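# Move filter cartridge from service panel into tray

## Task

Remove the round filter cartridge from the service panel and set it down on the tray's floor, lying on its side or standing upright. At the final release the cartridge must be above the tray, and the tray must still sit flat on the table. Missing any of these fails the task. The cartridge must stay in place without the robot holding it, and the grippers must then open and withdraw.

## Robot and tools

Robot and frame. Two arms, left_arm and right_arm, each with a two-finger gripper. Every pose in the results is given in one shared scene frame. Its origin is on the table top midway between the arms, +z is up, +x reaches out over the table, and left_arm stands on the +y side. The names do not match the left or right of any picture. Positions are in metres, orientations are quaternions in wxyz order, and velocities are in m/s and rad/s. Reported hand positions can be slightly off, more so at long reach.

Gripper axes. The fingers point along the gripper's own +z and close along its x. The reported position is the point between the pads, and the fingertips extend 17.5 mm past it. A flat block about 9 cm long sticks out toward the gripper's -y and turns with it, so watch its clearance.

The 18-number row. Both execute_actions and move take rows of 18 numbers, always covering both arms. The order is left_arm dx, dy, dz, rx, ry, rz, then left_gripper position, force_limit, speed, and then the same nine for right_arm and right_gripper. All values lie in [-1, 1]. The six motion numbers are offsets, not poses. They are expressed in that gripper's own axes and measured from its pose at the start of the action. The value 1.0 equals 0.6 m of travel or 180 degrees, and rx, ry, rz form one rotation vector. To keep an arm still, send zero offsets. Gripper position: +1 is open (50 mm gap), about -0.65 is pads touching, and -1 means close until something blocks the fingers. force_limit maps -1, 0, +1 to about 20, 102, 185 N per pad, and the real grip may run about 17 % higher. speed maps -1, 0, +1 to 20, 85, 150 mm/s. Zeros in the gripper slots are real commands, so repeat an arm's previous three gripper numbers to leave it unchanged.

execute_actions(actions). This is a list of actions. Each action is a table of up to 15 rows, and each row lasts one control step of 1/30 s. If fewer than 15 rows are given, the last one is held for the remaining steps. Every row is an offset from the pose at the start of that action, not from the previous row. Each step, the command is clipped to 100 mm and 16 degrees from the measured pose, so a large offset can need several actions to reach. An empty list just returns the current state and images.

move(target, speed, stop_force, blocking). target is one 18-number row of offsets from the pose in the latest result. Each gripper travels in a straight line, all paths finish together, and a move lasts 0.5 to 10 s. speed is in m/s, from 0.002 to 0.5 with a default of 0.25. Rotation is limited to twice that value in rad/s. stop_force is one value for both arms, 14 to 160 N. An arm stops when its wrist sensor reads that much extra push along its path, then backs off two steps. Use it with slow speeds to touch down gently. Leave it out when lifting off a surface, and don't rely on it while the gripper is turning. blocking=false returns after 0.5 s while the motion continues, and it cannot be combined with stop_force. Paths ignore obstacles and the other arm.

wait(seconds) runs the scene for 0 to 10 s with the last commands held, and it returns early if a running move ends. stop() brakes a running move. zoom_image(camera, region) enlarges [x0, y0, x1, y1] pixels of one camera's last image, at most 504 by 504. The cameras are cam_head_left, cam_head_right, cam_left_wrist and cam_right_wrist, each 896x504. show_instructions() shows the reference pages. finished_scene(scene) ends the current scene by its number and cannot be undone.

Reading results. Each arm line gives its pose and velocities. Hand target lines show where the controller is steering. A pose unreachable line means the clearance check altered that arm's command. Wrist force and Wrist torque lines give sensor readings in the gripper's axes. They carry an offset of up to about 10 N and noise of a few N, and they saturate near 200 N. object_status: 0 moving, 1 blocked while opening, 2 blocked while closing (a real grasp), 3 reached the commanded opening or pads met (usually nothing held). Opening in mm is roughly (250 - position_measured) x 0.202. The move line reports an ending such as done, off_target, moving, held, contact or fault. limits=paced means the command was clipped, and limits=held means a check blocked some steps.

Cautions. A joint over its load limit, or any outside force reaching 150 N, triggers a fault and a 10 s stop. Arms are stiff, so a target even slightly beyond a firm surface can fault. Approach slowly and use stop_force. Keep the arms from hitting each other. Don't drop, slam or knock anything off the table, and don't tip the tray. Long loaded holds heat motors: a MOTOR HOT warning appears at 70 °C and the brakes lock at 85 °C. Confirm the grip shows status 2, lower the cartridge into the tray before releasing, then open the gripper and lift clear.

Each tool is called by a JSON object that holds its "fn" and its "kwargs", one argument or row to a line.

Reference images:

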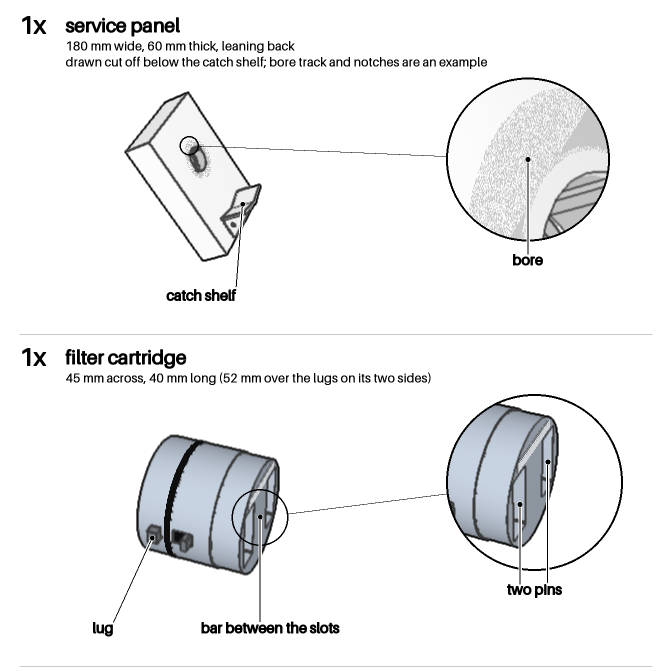

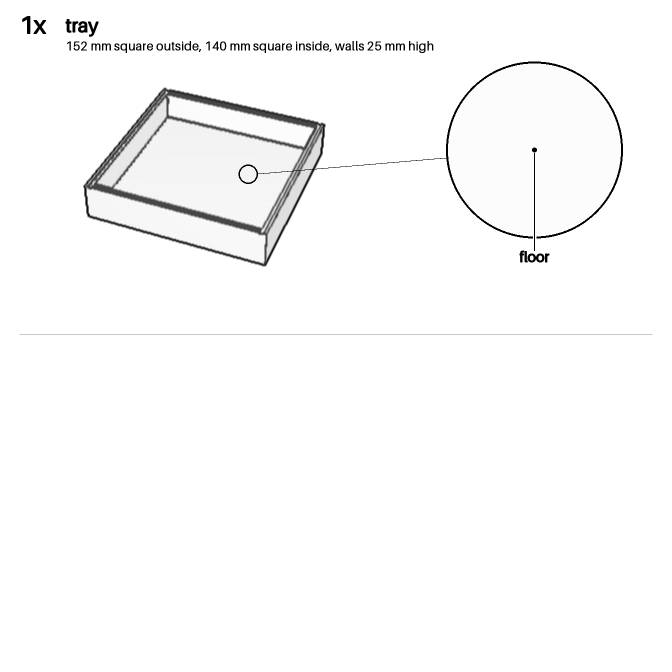

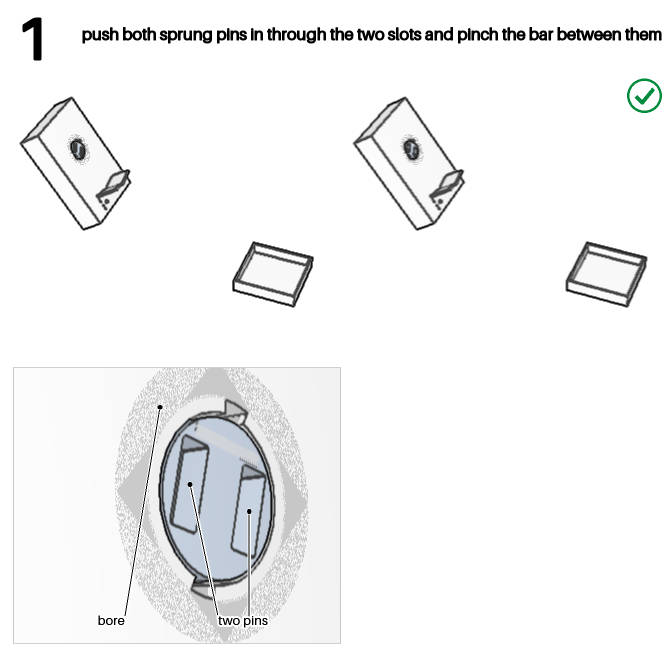

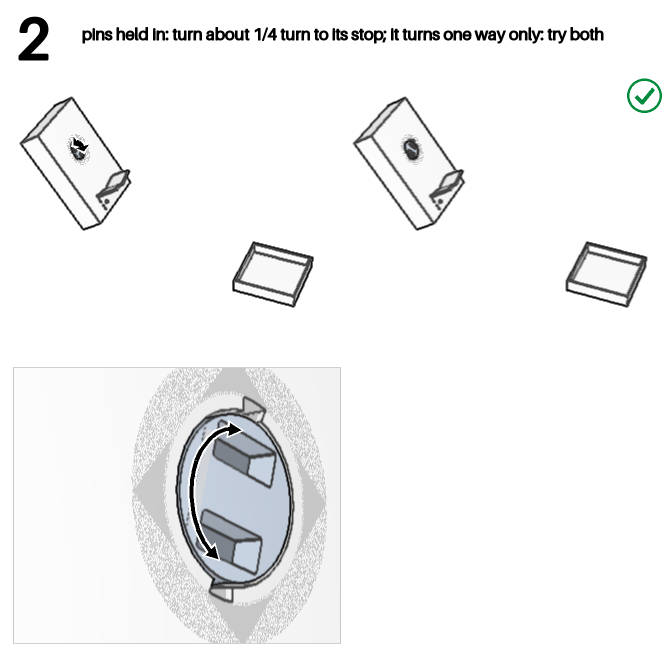

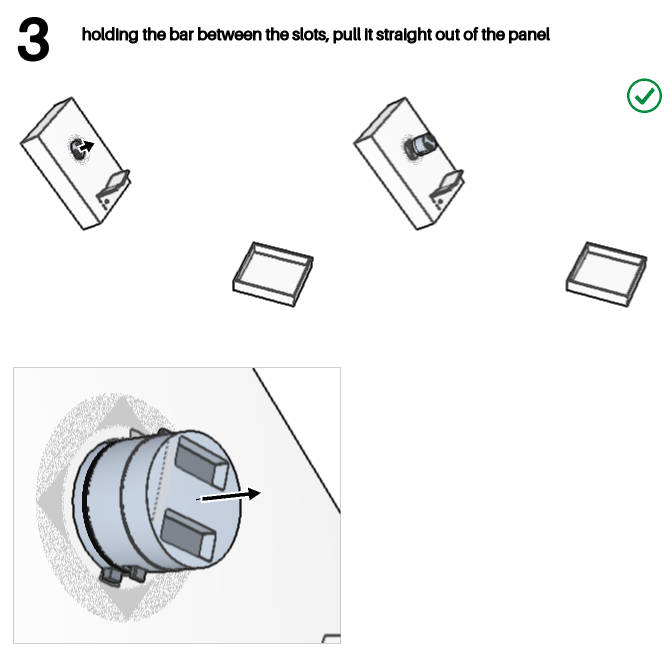

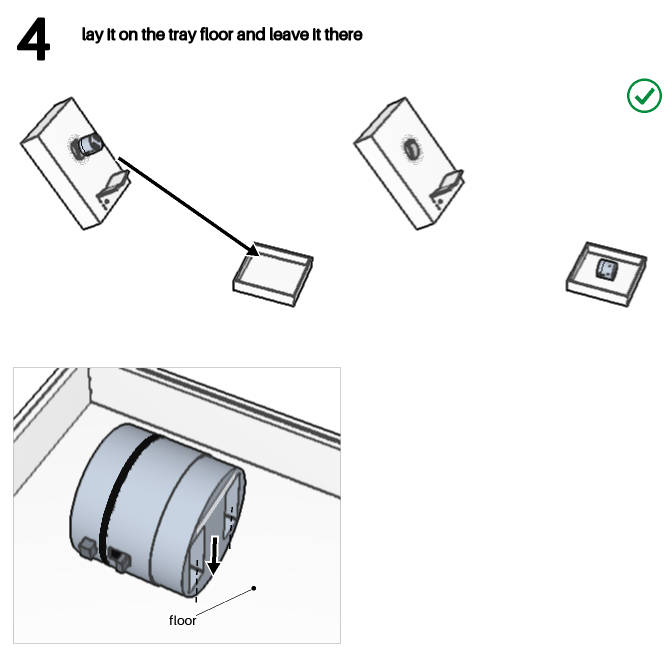

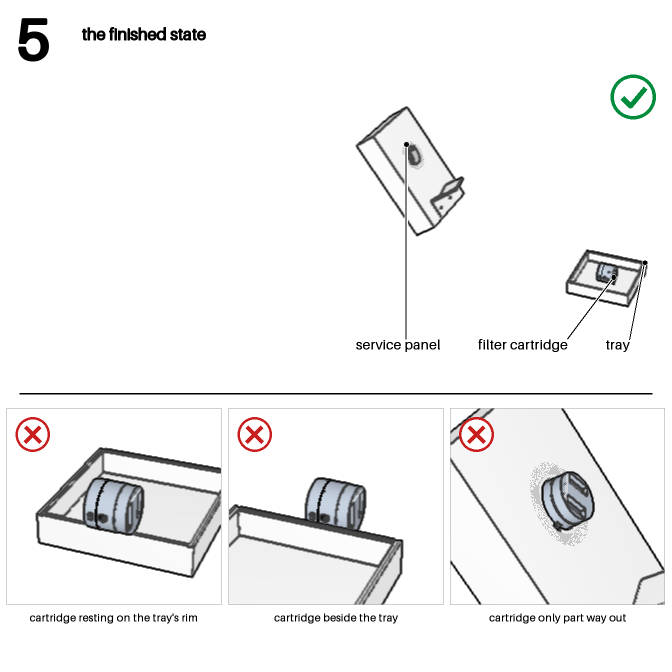

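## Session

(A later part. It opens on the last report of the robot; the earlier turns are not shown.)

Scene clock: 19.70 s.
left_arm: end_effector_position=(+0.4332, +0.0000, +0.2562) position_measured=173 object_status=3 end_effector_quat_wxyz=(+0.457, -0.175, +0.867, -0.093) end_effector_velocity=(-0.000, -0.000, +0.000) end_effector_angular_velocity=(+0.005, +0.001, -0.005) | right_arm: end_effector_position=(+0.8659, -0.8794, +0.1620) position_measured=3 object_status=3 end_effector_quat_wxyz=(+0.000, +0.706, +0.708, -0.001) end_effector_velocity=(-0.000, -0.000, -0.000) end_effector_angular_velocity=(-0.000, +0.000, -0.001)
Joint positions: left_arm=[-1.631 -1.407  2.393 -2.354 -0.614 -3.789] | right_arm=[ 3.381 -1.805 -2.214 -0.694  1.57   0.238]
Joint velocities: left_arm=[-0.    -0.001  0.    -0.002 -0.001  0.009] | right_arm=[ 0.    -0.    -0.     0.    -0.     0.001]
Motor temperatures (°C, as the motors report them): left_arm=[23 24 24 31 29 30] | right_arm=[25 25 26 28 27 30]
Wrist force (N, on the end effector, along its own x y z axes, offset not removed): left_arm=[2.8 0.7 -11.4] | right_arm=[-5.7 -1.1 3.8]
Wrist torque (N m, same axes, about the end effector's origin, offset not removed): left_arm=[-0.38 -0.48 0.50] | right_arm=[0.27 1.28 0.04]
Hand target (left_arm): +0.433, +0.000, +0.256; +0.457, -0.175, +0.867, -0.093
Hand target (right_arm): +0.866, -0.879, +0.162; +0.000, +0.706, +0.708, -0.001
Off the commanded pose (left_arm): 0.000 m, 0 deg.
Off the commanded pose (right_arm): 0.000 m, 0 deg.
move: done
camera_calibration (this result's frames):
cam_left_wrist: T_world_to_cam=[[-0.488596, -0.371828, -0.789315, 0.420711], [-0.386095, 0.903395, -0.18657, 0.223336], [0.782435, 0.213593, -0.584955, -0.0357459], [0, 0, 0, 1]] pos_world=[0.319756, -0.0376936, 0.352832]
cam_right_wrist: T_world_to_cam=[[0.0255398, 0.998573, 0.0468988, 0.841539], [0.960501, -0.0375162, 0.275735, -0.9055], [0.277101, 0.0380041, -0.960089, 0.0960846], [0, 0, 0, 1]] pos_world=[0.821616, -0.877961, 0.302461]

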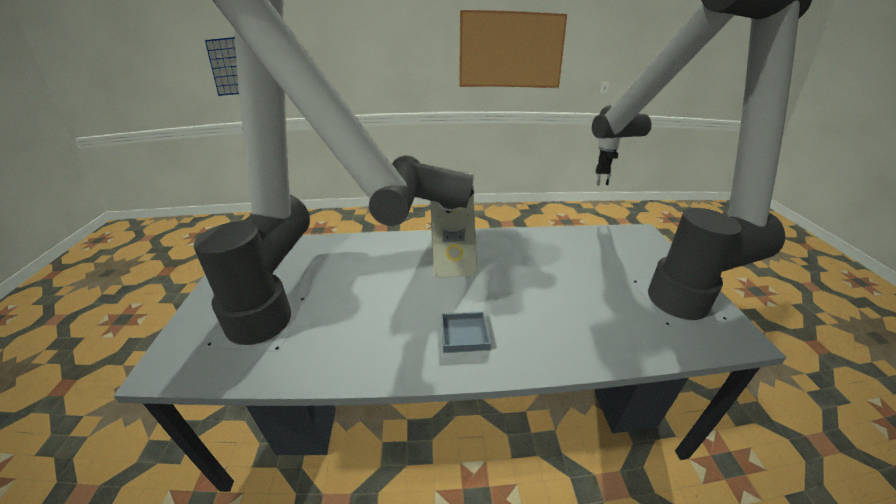

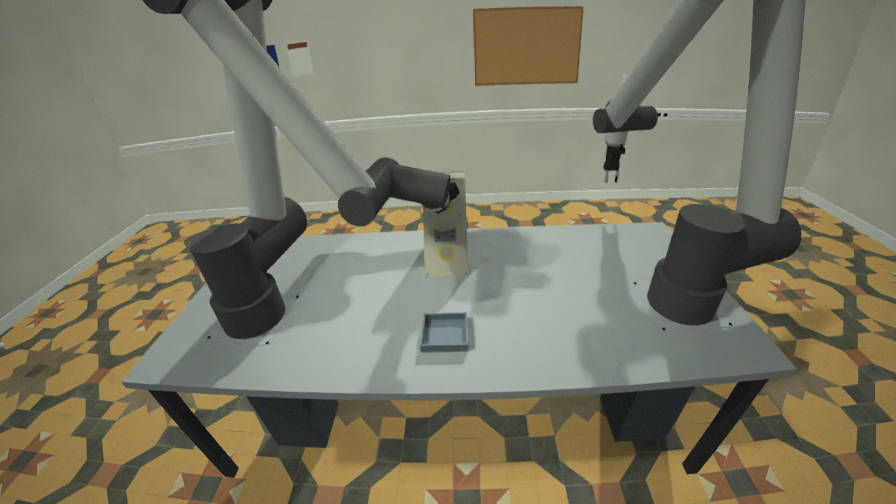

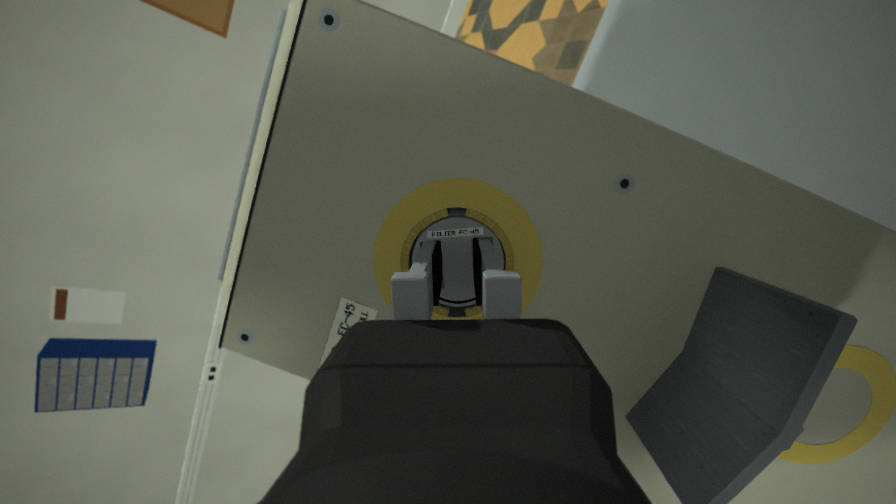

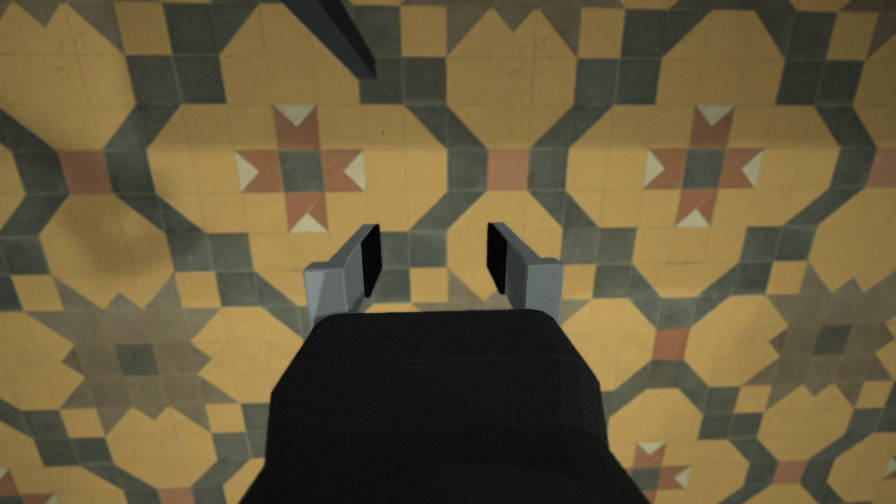

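Free. The notches are exactly 90° away.

{"fn": "move", "kwargs": {
  "target": [0,0,0,0,0,0.25,-0.135,0,0,0,0,0,0,0,0,1,0,0],
  "speed": 0.12
}}

Scene clock: 23.50 s.
left_arm: end_effector_position=(+0.4332, -0.0001, +0.2563) position_measured=173 object_status=3 end_effector_quat_wxyz=(+0.458, +0.169, +0.868, +0.089) end_effector_velocity=(+0.000, -0.000, +0.001) end_effector_angular_velocity=(+0.005, -0.001, -0.006) | right_arm: end_effector_position=(+0.8659, -0.8794, +0.1620) position_measured=3 object_status=3 end_effector_quat_wxyz=(+0.000, +0.706, +0.708, -0.001) end_effector_velocity=(-0.000, -0.000, -0.001) end_effector_angular_velocity=(-0.000, +0.001, -0.000)
Joint positions: left_arm=[-1.616 -1.424  2.385 -2.35  -0.611 -2.978] | right_arm=[ 3.381 -1.805 -2.214 -0.694  1.57   0.238]
Joint velocities: left_arm=[ 0.    -0.     0.    -0.003  0.001  0.01 ] | right_arm=[ 0.    -0.001 -0.     0.    -0.     0.   ]
Motor temperatures (°C, as the motors report them): left_arm=[23 24 24 31 29 30] | right_arm=[25 25 26 28 27 30]
Wrist force (N, on the end effector, along its own x y z axes, offset not removed): left_arm=[13.9 2.4 -14.3] | right_arm=[-3.9 -3.4 2.8]
Wrist torque (N m, same axes, about the end effector's origin, offset not removed): left_arm=[-0.94 -1.25 0.32] | right_arm=[-0.29 0.96 0.07]
Hand target (left_arm): +0.433, +0.000, +0.256; +0.458, +0.170, +0.868, +0.089
Hand target (right_arm): +0.866, -0.879, +0.162; +0.000, +0.706, +0.708, -0.001
Off the commanded pose (left_arm): 0.000 m, 0 deg.
Off the commanded pose (right_arm): 0.000 m, 0 deg.
move: done
camera_calibration (this result's frames):
cam_left_wrist: T_world_to_cam=[[-0.482855, 0.392209, -0.782958, 0.416696], [0.0356234, 0.902151, 0.429947, -0.117242], [0.874975, 0.179711, -0.44958, -0.110419], [0, 0, 0, 1]] pos_world=[0.301995, -0.0378185, 0.327021]
cam_right_wrist: T_world_to_cam=[[0.0255397, 0.998573, 0.046899, 0.841539], [0.960501, -0.0375162, 0.275735, -0.9055], [0.277101, 0.0380044, -0.960089, 0.0960849], [0, 0, 0, 1]] pos_world=[0.821616, -0.87796, 0.302461]

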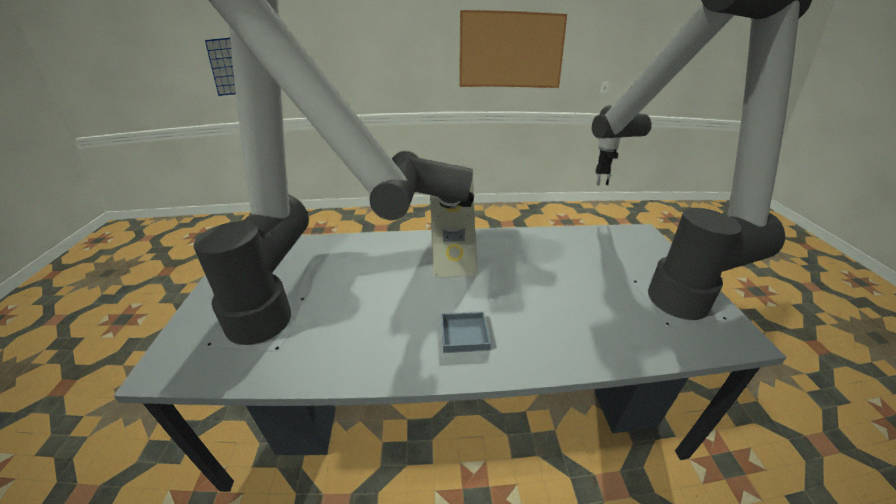

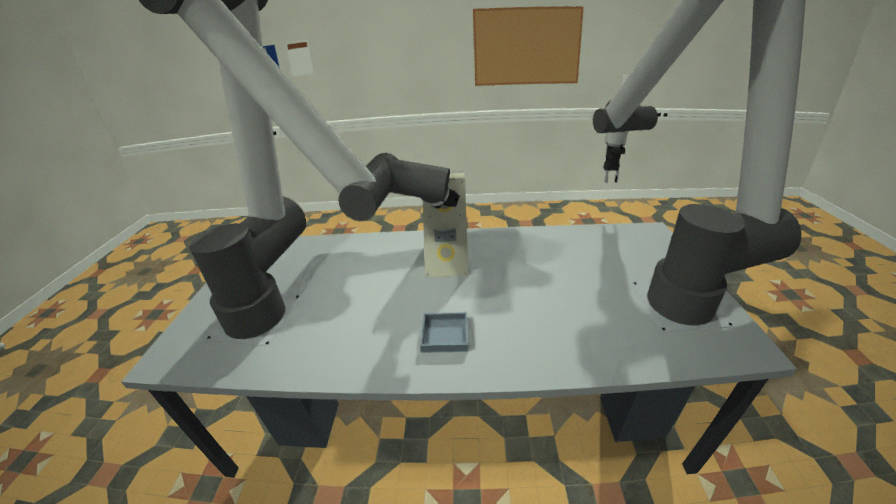

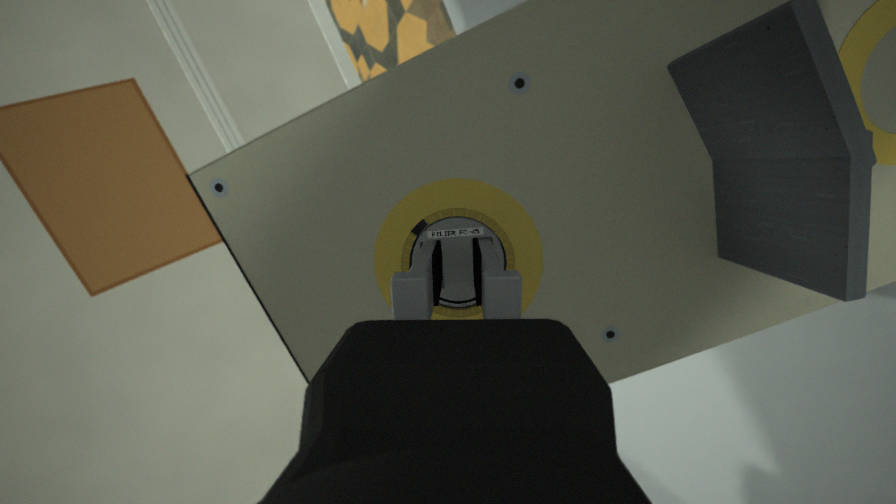

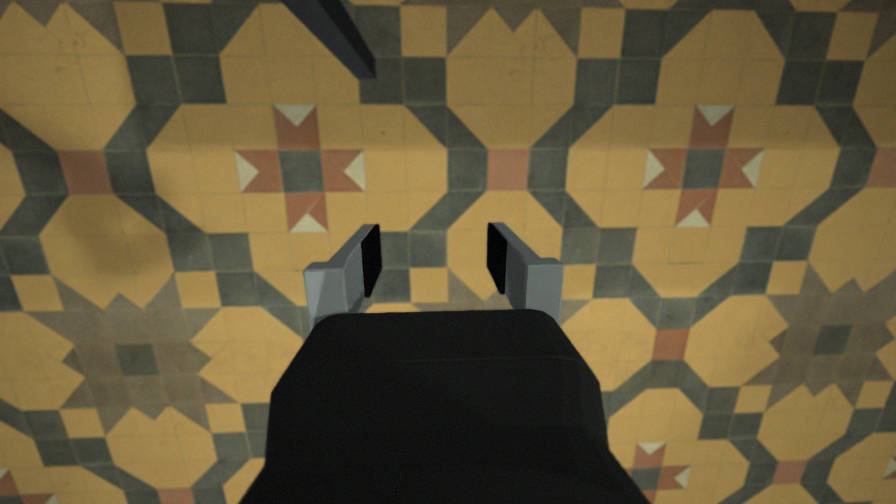

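{"fn": "move", "kwargs": {
  "target": [0.0006,0.0002,0,0,0,0.25,-0.135,0,0,0,0,0,0,0,0,1,0,0],
  "speed": 0.12
}}

{"fn": "move", "kwargs": {
  "target": [0,0,0,0,0,0,-1,0,-0.8,0,0,0,0,0,0,1,0,0]
}}

{"fn": "move", "kwargs": {
  "target": [0,0,-0.02,0,0,0,-1,0,-0.8,0,0,0,0,0,0,1,0,0],
  "speed": 0.006,
  "stop_force": 50
}}

{"fn": "zoom_image", "kwargs": {
  "camera": "cam_left_wrist",
  "region": [380, 180, 540, 330]
}}

Scene clock: 27.57 s.
left_arm: end_effector_position=(+0.4331, +0.0001, +0.2561) position_measured=173 object_status=3 end_effector_quat_wxyz=(+0.389, +0.489, +0.737, +0.257) end_effector_velocity=(+0.000, -0.000, +0.000) end_effector_angular_velocity=(+0.004, -0.000, -0.004) | right_arm: end_effector_position=(+0.8659, -0.8794, +0.1620) position_measured=3 object_status=3 end_effector_quat_wxyz=(+0.000, +0.706, +0.708, -0.001) end_effector_velocity=(+0.000, +0.000, +0.000) end_effector_angular_velocity=(+0.000, -0.001, +0.002)
Joint positions: left_arm=[-1.603 -1.421  2.362 -2.347 -0.609 -2.172] | right_arm=[ 3.381 -1.805 -2.214 -0.694  1.57   0.238]
Joint velocities: left_arm=[ 0.     0.001  0.    -0.003  0.001  0.008] | right_arm=[ 0.     0.001 -0.     0.     0.    -0.002]
Motor temperatures (°C, as the motors report them): left_arm=[23 24 24 31 29 30] | right_arm=[25 25 26 28 27 30]
Wrist force (N, on the end effector, along its own x y z axes, offset not removed): left_arm=[5.7 4.0 -11.0] | right_arm=[-4.1 -1.3 4.6]
Wrist torque (N m, same axes, about the end effector's origin, offset not removed): left_arm=[0.63 -0.04 0.41] | right_arm=[0.28 0.98 0.06]
Hand target (left_arm): +0.433, +0.000, +0.256; +0.389, +0.489, +0.737, +0.257
Hand target (right_arm): +0.866, -0.879, +0.162; +0.000, +0.706, +0.708, -0.001
Off the commanded pose (left_arm): 0.000 m, 0 deg.
Off the commanded pose (right_arm): 0.000 m, 0 deg.
move: done
camera_calibration (this result's frames):
cam_left_wrist: T_world_to_cam=[[-0.174048, 0.926827, -0.332715, 0.167326], [0.332692, 0.373349, 0.865983, -0.357618], [0.926835, 0.0400309, -0.373328, -0.152353], [0, 0, 0, 1]] pos_world=[0.289305, -0.0154676, 0.308485]
cam_right_wrist: T_world_to_cam=[[0.0255396, 0.998573, 0.0468991, 0.841539], [0.960501, -0.0375161, 0.275735, -0.9055], [0.277101, 0.0380044, -0.960089, 0.0960849], [0, 0, 0, 1]] pos_world=[0.821616, -0.87796, 0.302461]

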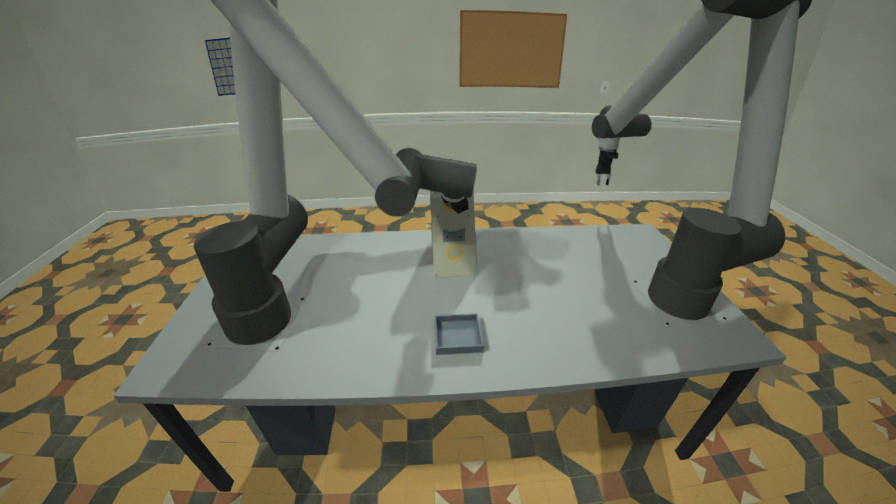

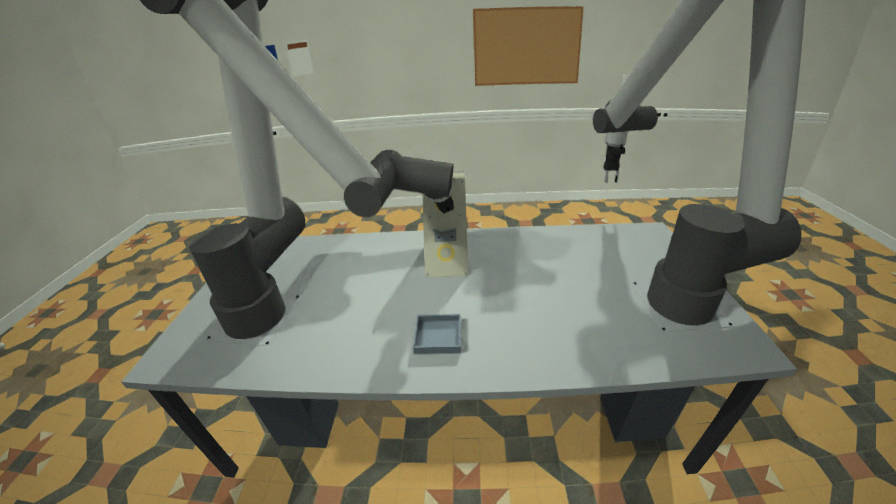

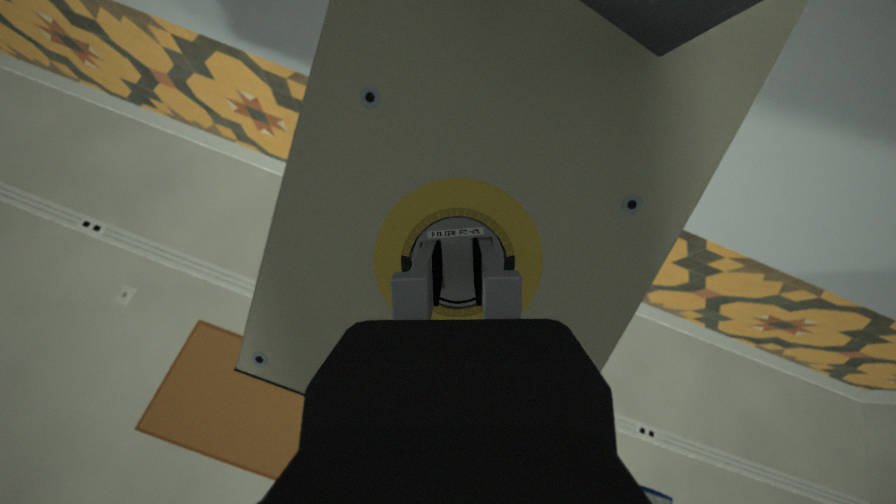

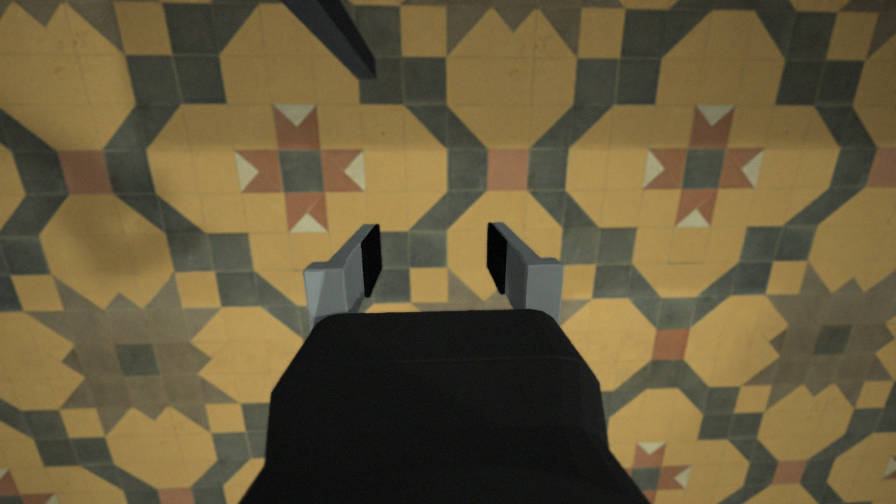

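Scene clock: 28.07 s.
left_arm: end_effector_position=(+0.4331, +0.0001, +0.2561) position_measured=186 object_status=2 end_effector_quat_wxyz=(+0.389, +0.489, +0.737, +0.257) end_effector_velocity=(+0.001, +0.000, +0.000) end_effector_angular_velocity=(-0.000, -0.000, +0.001) | right_arm: end_effector_position=(+0.8659, -0.8794, +0.1620) position_measured=3 object_status=3 end_effector_quat_wxyz=(+0.000, +0.706, +0.708, -0.001) end_effector_velocity=(-0.000, -0.000, -0.001) end_effector_angular_velocity=(-0.001, +0.001, +0.001)
Joint positions: left_arm=[-1.603 -1.421  2.362 -2.347 -0.609 -2.172] | right_arm=[ 3.381 -1.805 -2.214 -0.694  1.57   0.238]
Joint velocities: left_arm=[ 0.001 -0.001  0.     0.     0.     0.   ] | right_arm=[ 0.    -0.001 -0.     0.    -0.001 -0.001]
Motor temperatures (°C, as the motors report them): left_arm=[23 24 24 31 29 30] | right_arm=[25 25 26 28 27 30]
Wrist force (N, on the end effector, along its own x y z axes, offset not removed): left_arm=[15.2 3.4 -22.5] | right_arm=[-2.9 -2.0 1.8]
Wrist torque (N m, same axes, about the end effector's origin, offset not removed): left_arm=[-0.64 0.04 0.35] | right_arm=[0.08 0.80 -0.02]
Hand target (left_arm): +0.433, +0.000, +0.256; +0.389, +0.489, +0.737, +0.257
Hand target (right_arm): +0.866, -0.879, +0.162; +0.000, +0.706, +0.708, -0.001
Off the commanded pose (left_arm): 0.000 m, 0 deg.
Off the commanded pose (right_arm): 0.000 m, 0 deg.
move: done
camera_calibration (this result's frames):
cam_left_wrist: T_world_to_cam=[[-0.174033, 0.926827, -0.332723, 0.167332], [0.332703, 0.373352, 0.865978, -0.357624], [0.926834, 0.0400103, -0.373333, -0.152352], [0, 0, 0, 1]] pos_world=[0.289309, -0.0154724, 0.308492]
cam_right_wrist: T_world_to_cam=[[0.0255398, 0.998573, 0.046899, 0.841539], [0.960501, -0.0375162, 0.275735, -0.9055], [0.277101, 0.0380044, -0.960089, 0.0960848], [0, 0, 0, 1]] pos_world=[0.821616, -0.877961, 0.302461]

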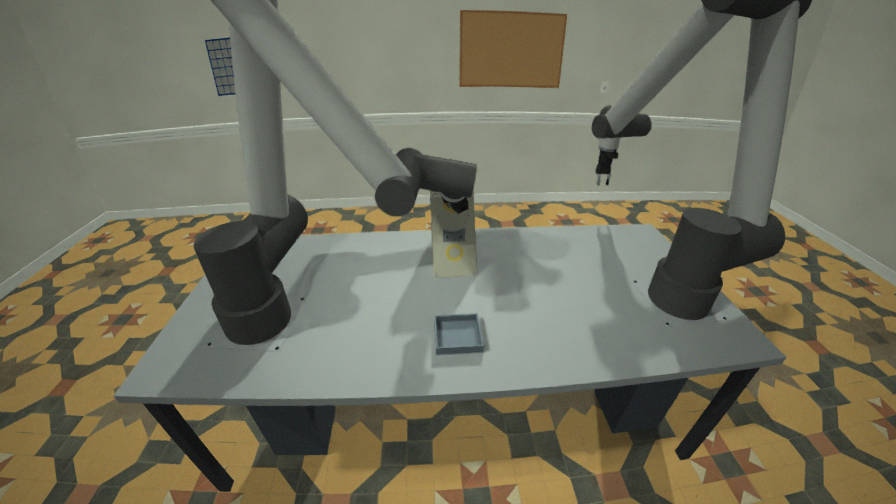

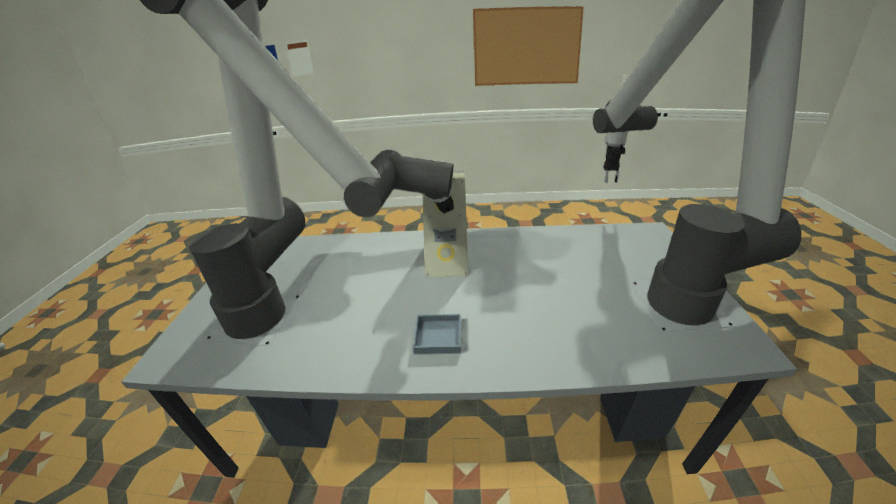

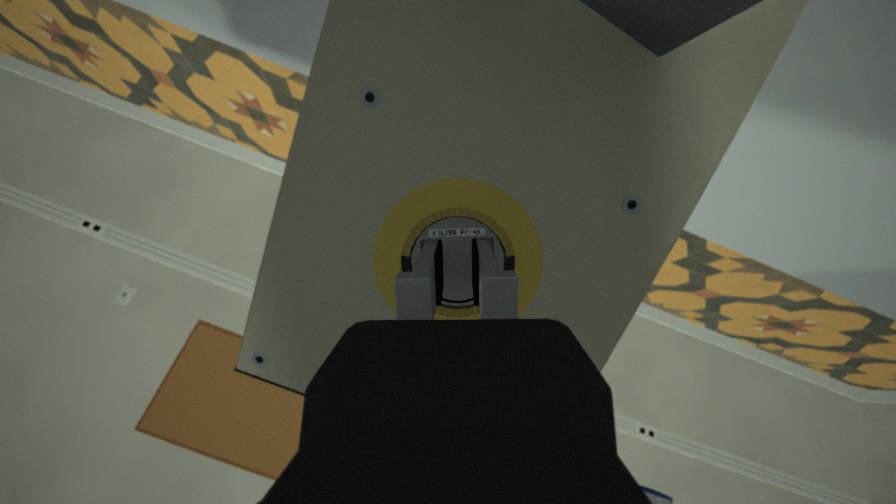

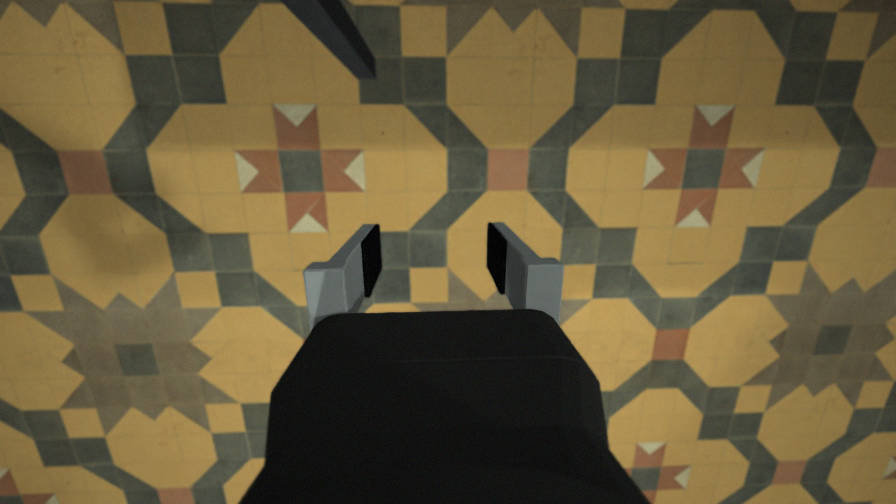

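Scene clock: 30.30 s.
left_arm: end_effector_position=(+0.4232, +0.0001, +0.2628) position_measured=186 object_status=2 end_effector_quat_wxyz=(+0.389, +0.489, +0.737, +0.257) end_effector_velocity=(-0.000, -0.000, +0.000) end_effector_angular_velocity=(-0.001, -0.001, +0.001) | right_arm: end_effector_position=(+0.8659, -0.8794, +0.1620) position_measured=3 object_status=3 end_effector_quat_wxyz=(+0.000, +0.706, +0.708, -0.001) end_effector_velocity=(+0.000, -0.000, -0.000) end_effector_angular_velocity=(-0.001, +0.000, +0.000)
Joint positions: left_arm=[-1.617 -1.435  2.357 -2.31  -0.611 -2.195] | right_arm=[ 3.381 -1.805 -2.214 -0.694  1.57   0.238]
Joint velocities: left_arm=[-0.001 -0.001 -0.     0.002  0.    -0.003] | right_arm=[ 0.    -0.001  0.001 -0.    -0.001 -0.   ]
Motor temperatures (°C, as the motors report them): left_arm=[23 24 24 31 29 30] | right_arm=[25 25 26 28 27 30]
Wrist force (N, on the end effector, along its own x y z axes, offset not removed): left_arm=[-0.2 2.1 -0.6] | right_arm=[-6.1 -2.3 0.9]
Wrist torque (N m, same axes, about the end effector's origin, offset not removed): left_arm=[0.07 0.26 0.60] | right_arm=[-0.06 1.38 0.07]
Hand target (left_arm): +0.423, +0.000, +0.263; +0.389, +0.489, +0.737, +0.257
Hand target (right_arm): +0.866, -0.879, +0.162; +0.000, +0.706, +0.708, -0.001
Off the commanded pose (left_arm): 0.000 m, 0 deg.
Off the commanded pose (right_arm): 0.000 m, 0 deg.
move: done
camera_calibration (this result's frames):
cam_left_wrist: T_world_to_cam=[[-0.174058, 0.92683, -0.3327, 0.167832], [0.332716, 0.37334, 0.865978, -0.360158], [0.926825, 0.0400353, -0.373354, -0.140703], [0, 0, 0, 1]] pos_world=[0.279449, -0.0154575, 0.315194]
cam_right_wrist: T_world_to_cam=[[0.0255399, 0.998573, 0.046899, 0.841539], [0.960501, -0.0375163, 0.275735, -0.9055], [0.277101, 0.0380043, -0.960089, 0.0960849], [0, 0, 0, 1]] pos_world=[0.821616, -0.877961, 0.302461]

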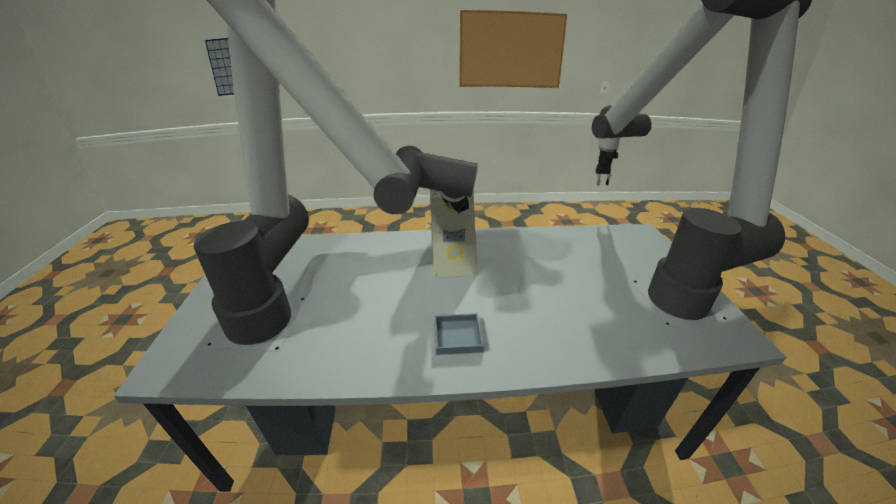

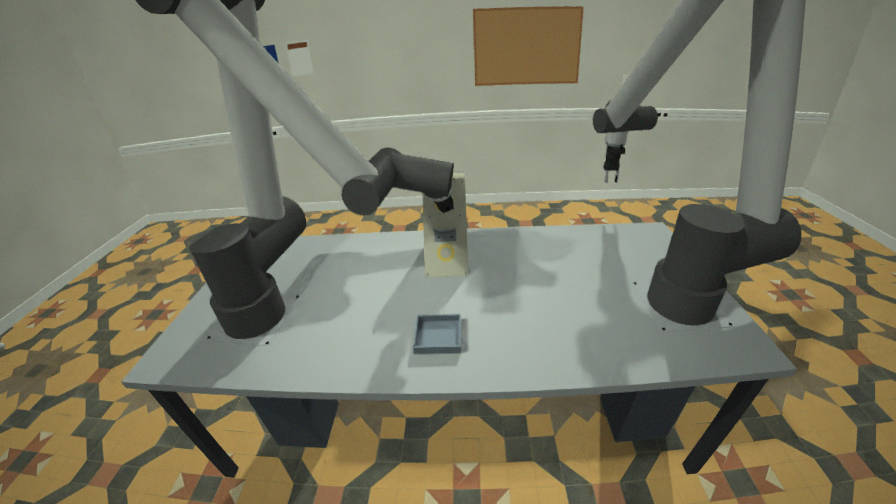

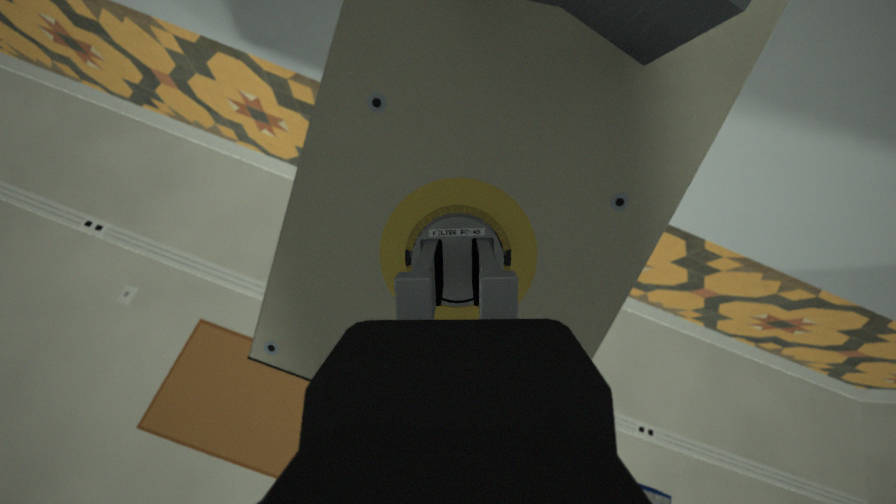

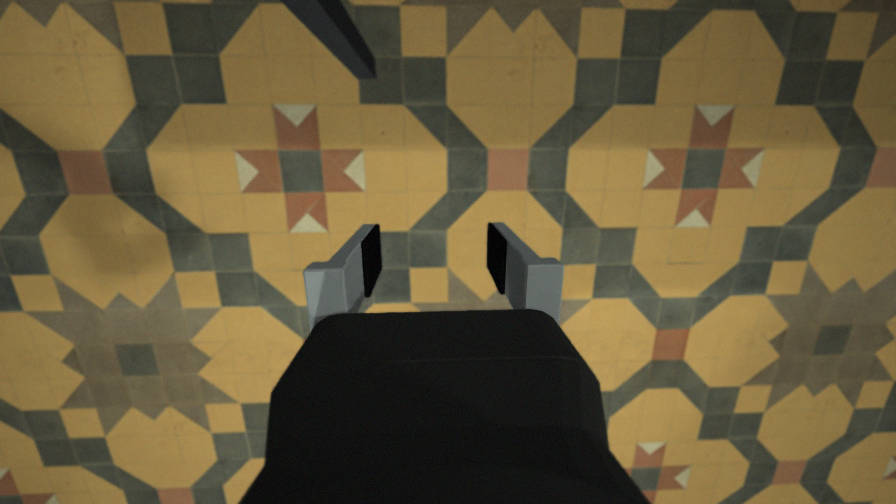

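Region (380, 180, 540, 330) of cam_left_wrist's 896x504 image, scaled by 3.150, with more detail than that image has; it fills the top 472 rows of this view, and the rest is white.

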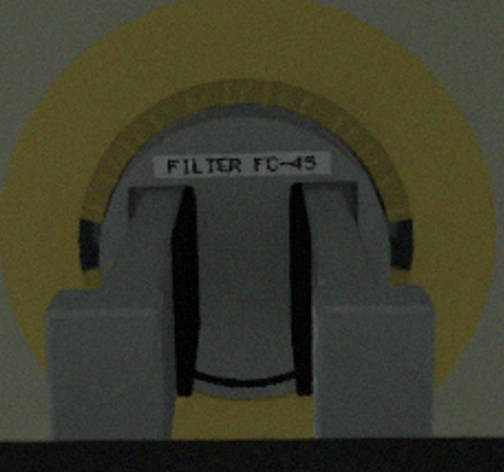

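{"fn": "move", "kwargs": {
  "target": [0,0,-0.07,0,0,0,-1,0,-0.8,0,0,0,0,0,0,1,0,0],
  "speed": 0.012,
  "stop_force": 50
}}

Scene clock: 34.30 s.
left_arm: end_effector_position=(+0.3886, +0.0002, +0.2864) position_measured=186 object_status=2 end_effector_quat_wxyz=(+0.389, +0.489, +0.737, +0.257) end_effector_velocity=(-0.001, +0.000, +0.001) end_effector_angular_velocity=(-0.000, -0.000, +0.001) | right_arm: end_effector_position=(+0.8659, -0.8794, +0.1620) position_measured=3 object_status=3 end_effector_quat_wxyz=(+0.000, +0.706, +0.708, -0.001) end_effector_velocity=(+0.001, +0.000, +0.001) end_effector_angular_velocity=(+0.000, -0.001, -0.001)
Joint positions: left_arm=[-1.665 -1.48   2.338 -2.179 -0.622 -2.277] | right_arm=[ 3.381 -1.805 -2.214 -0.694  1.57   0.238]
Joint velocities: left_arm=[-0.001 -0.002 -0.001  0.006 -0.001 -0.004] | right_arm=[ 0.     0.001  0.001 -0.    -0.     0.001]
Motor temperatures (°C, as the motors report them): left_arm=[23 24 24 31 29 30] | right_arm=[25 25 26 28 27 30]
Wrist force (N, on the end effector, along its own x y z axes, offset not removed): left_arm=[3.9 3.3 0.1] | right_arm=[-5.2 -2.1 4.9]
Wrist torque (N m, same axes, about the end effector's origin, offset not removed): left_arm=[0.53 -0.99 0.56] | right_arm=[0.11 1.25 0.03]
Hand target (left_arm): +0.389, +0.000, +0.286; +0.389, +0.489, +0.737, +0.257
Hand target (right_arm): +0.866, -0.879, +0.162; +0.000, +0.706, +0.708, -0.001
Off the commanded pose (left_arm): 0.000 m, 0 deg.
Off the commanded pose (right_arm): 0.000 m, 0 deg.
move: done
camera_calibration (this result's frames):
cam_left_wrist: T_world_to_cam=[[-0.17416, 0.926843, -0.33261, 0.169583], [0.332749, 0.373296, 0.865984, -0.369042], [0.926794, 0.0401443, -0.37342, -0.0998405], [0, 0, 0, 1]] pos_world=[0.244865, -0.0154071, 0.338707]
cam_right_wrist: T_world_to_cam=[[0.0255398, 0.998573, 0.0468989, 0.841539], [0.960501, -0.0375162, 0.275735, -0.9055], [0.277101, 0.0380043, -0.960089, 0.0960847], [0, 0, 0, 1]] pos_world=[0.821616, -0.877961, 0.302461]

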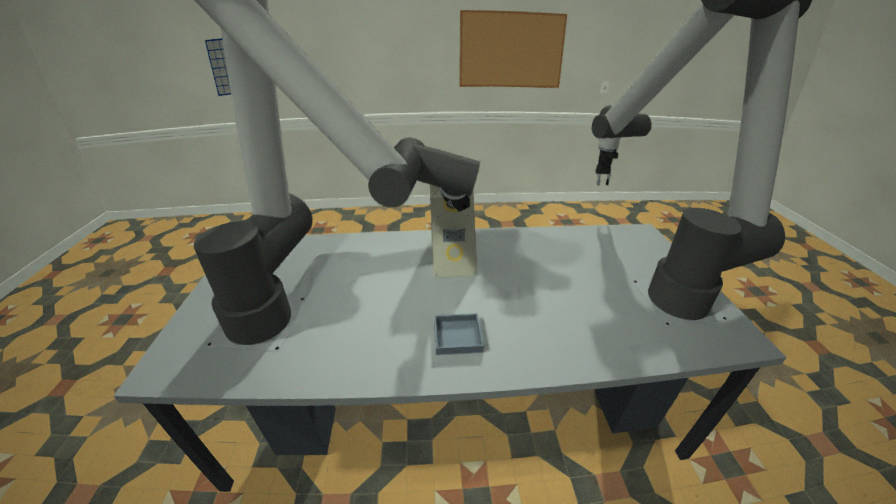

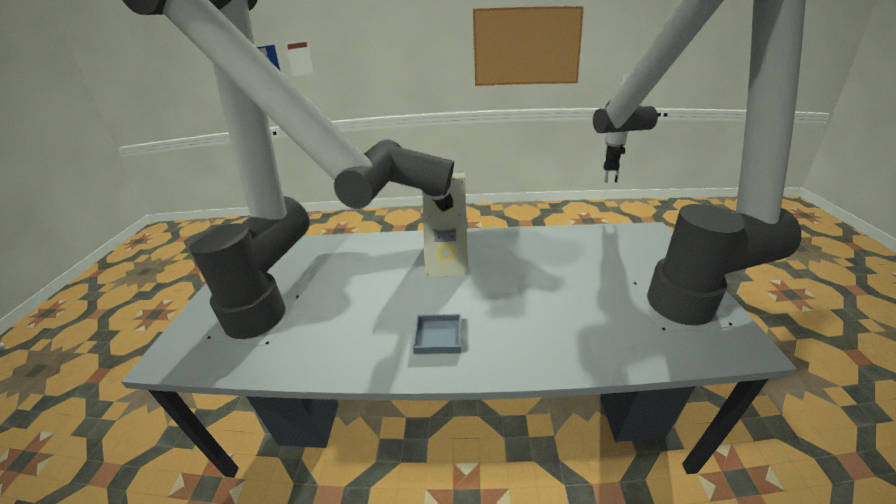

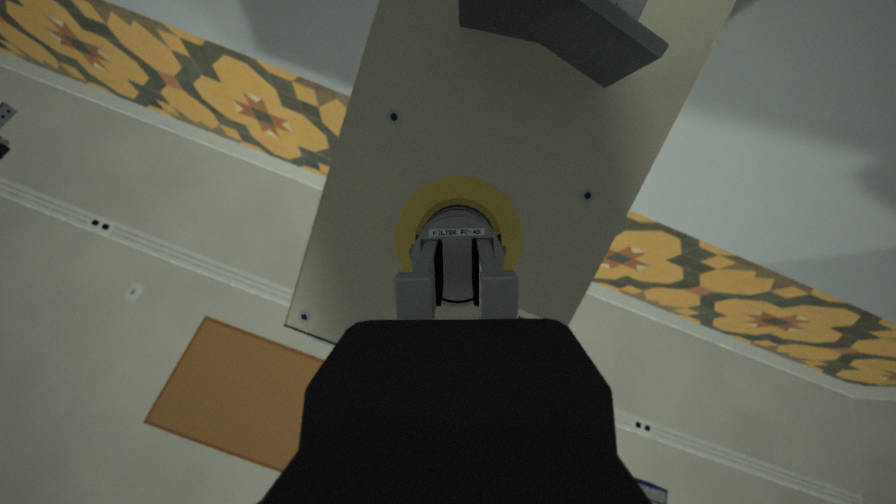

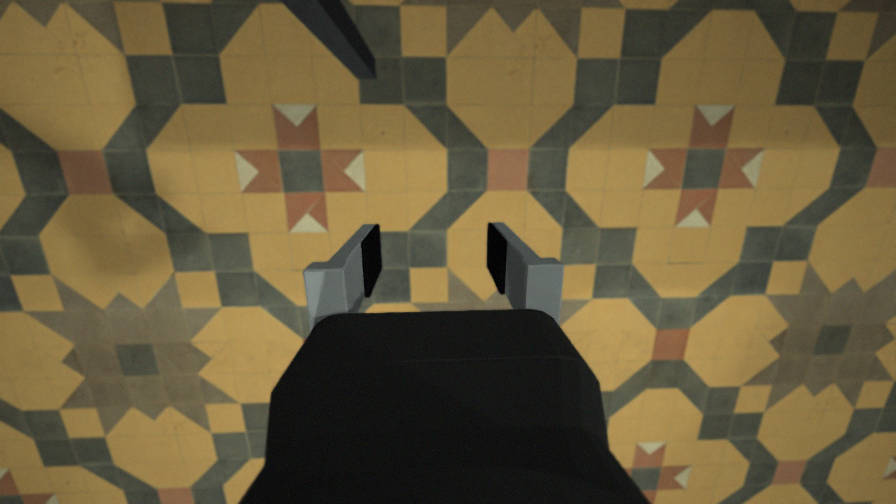

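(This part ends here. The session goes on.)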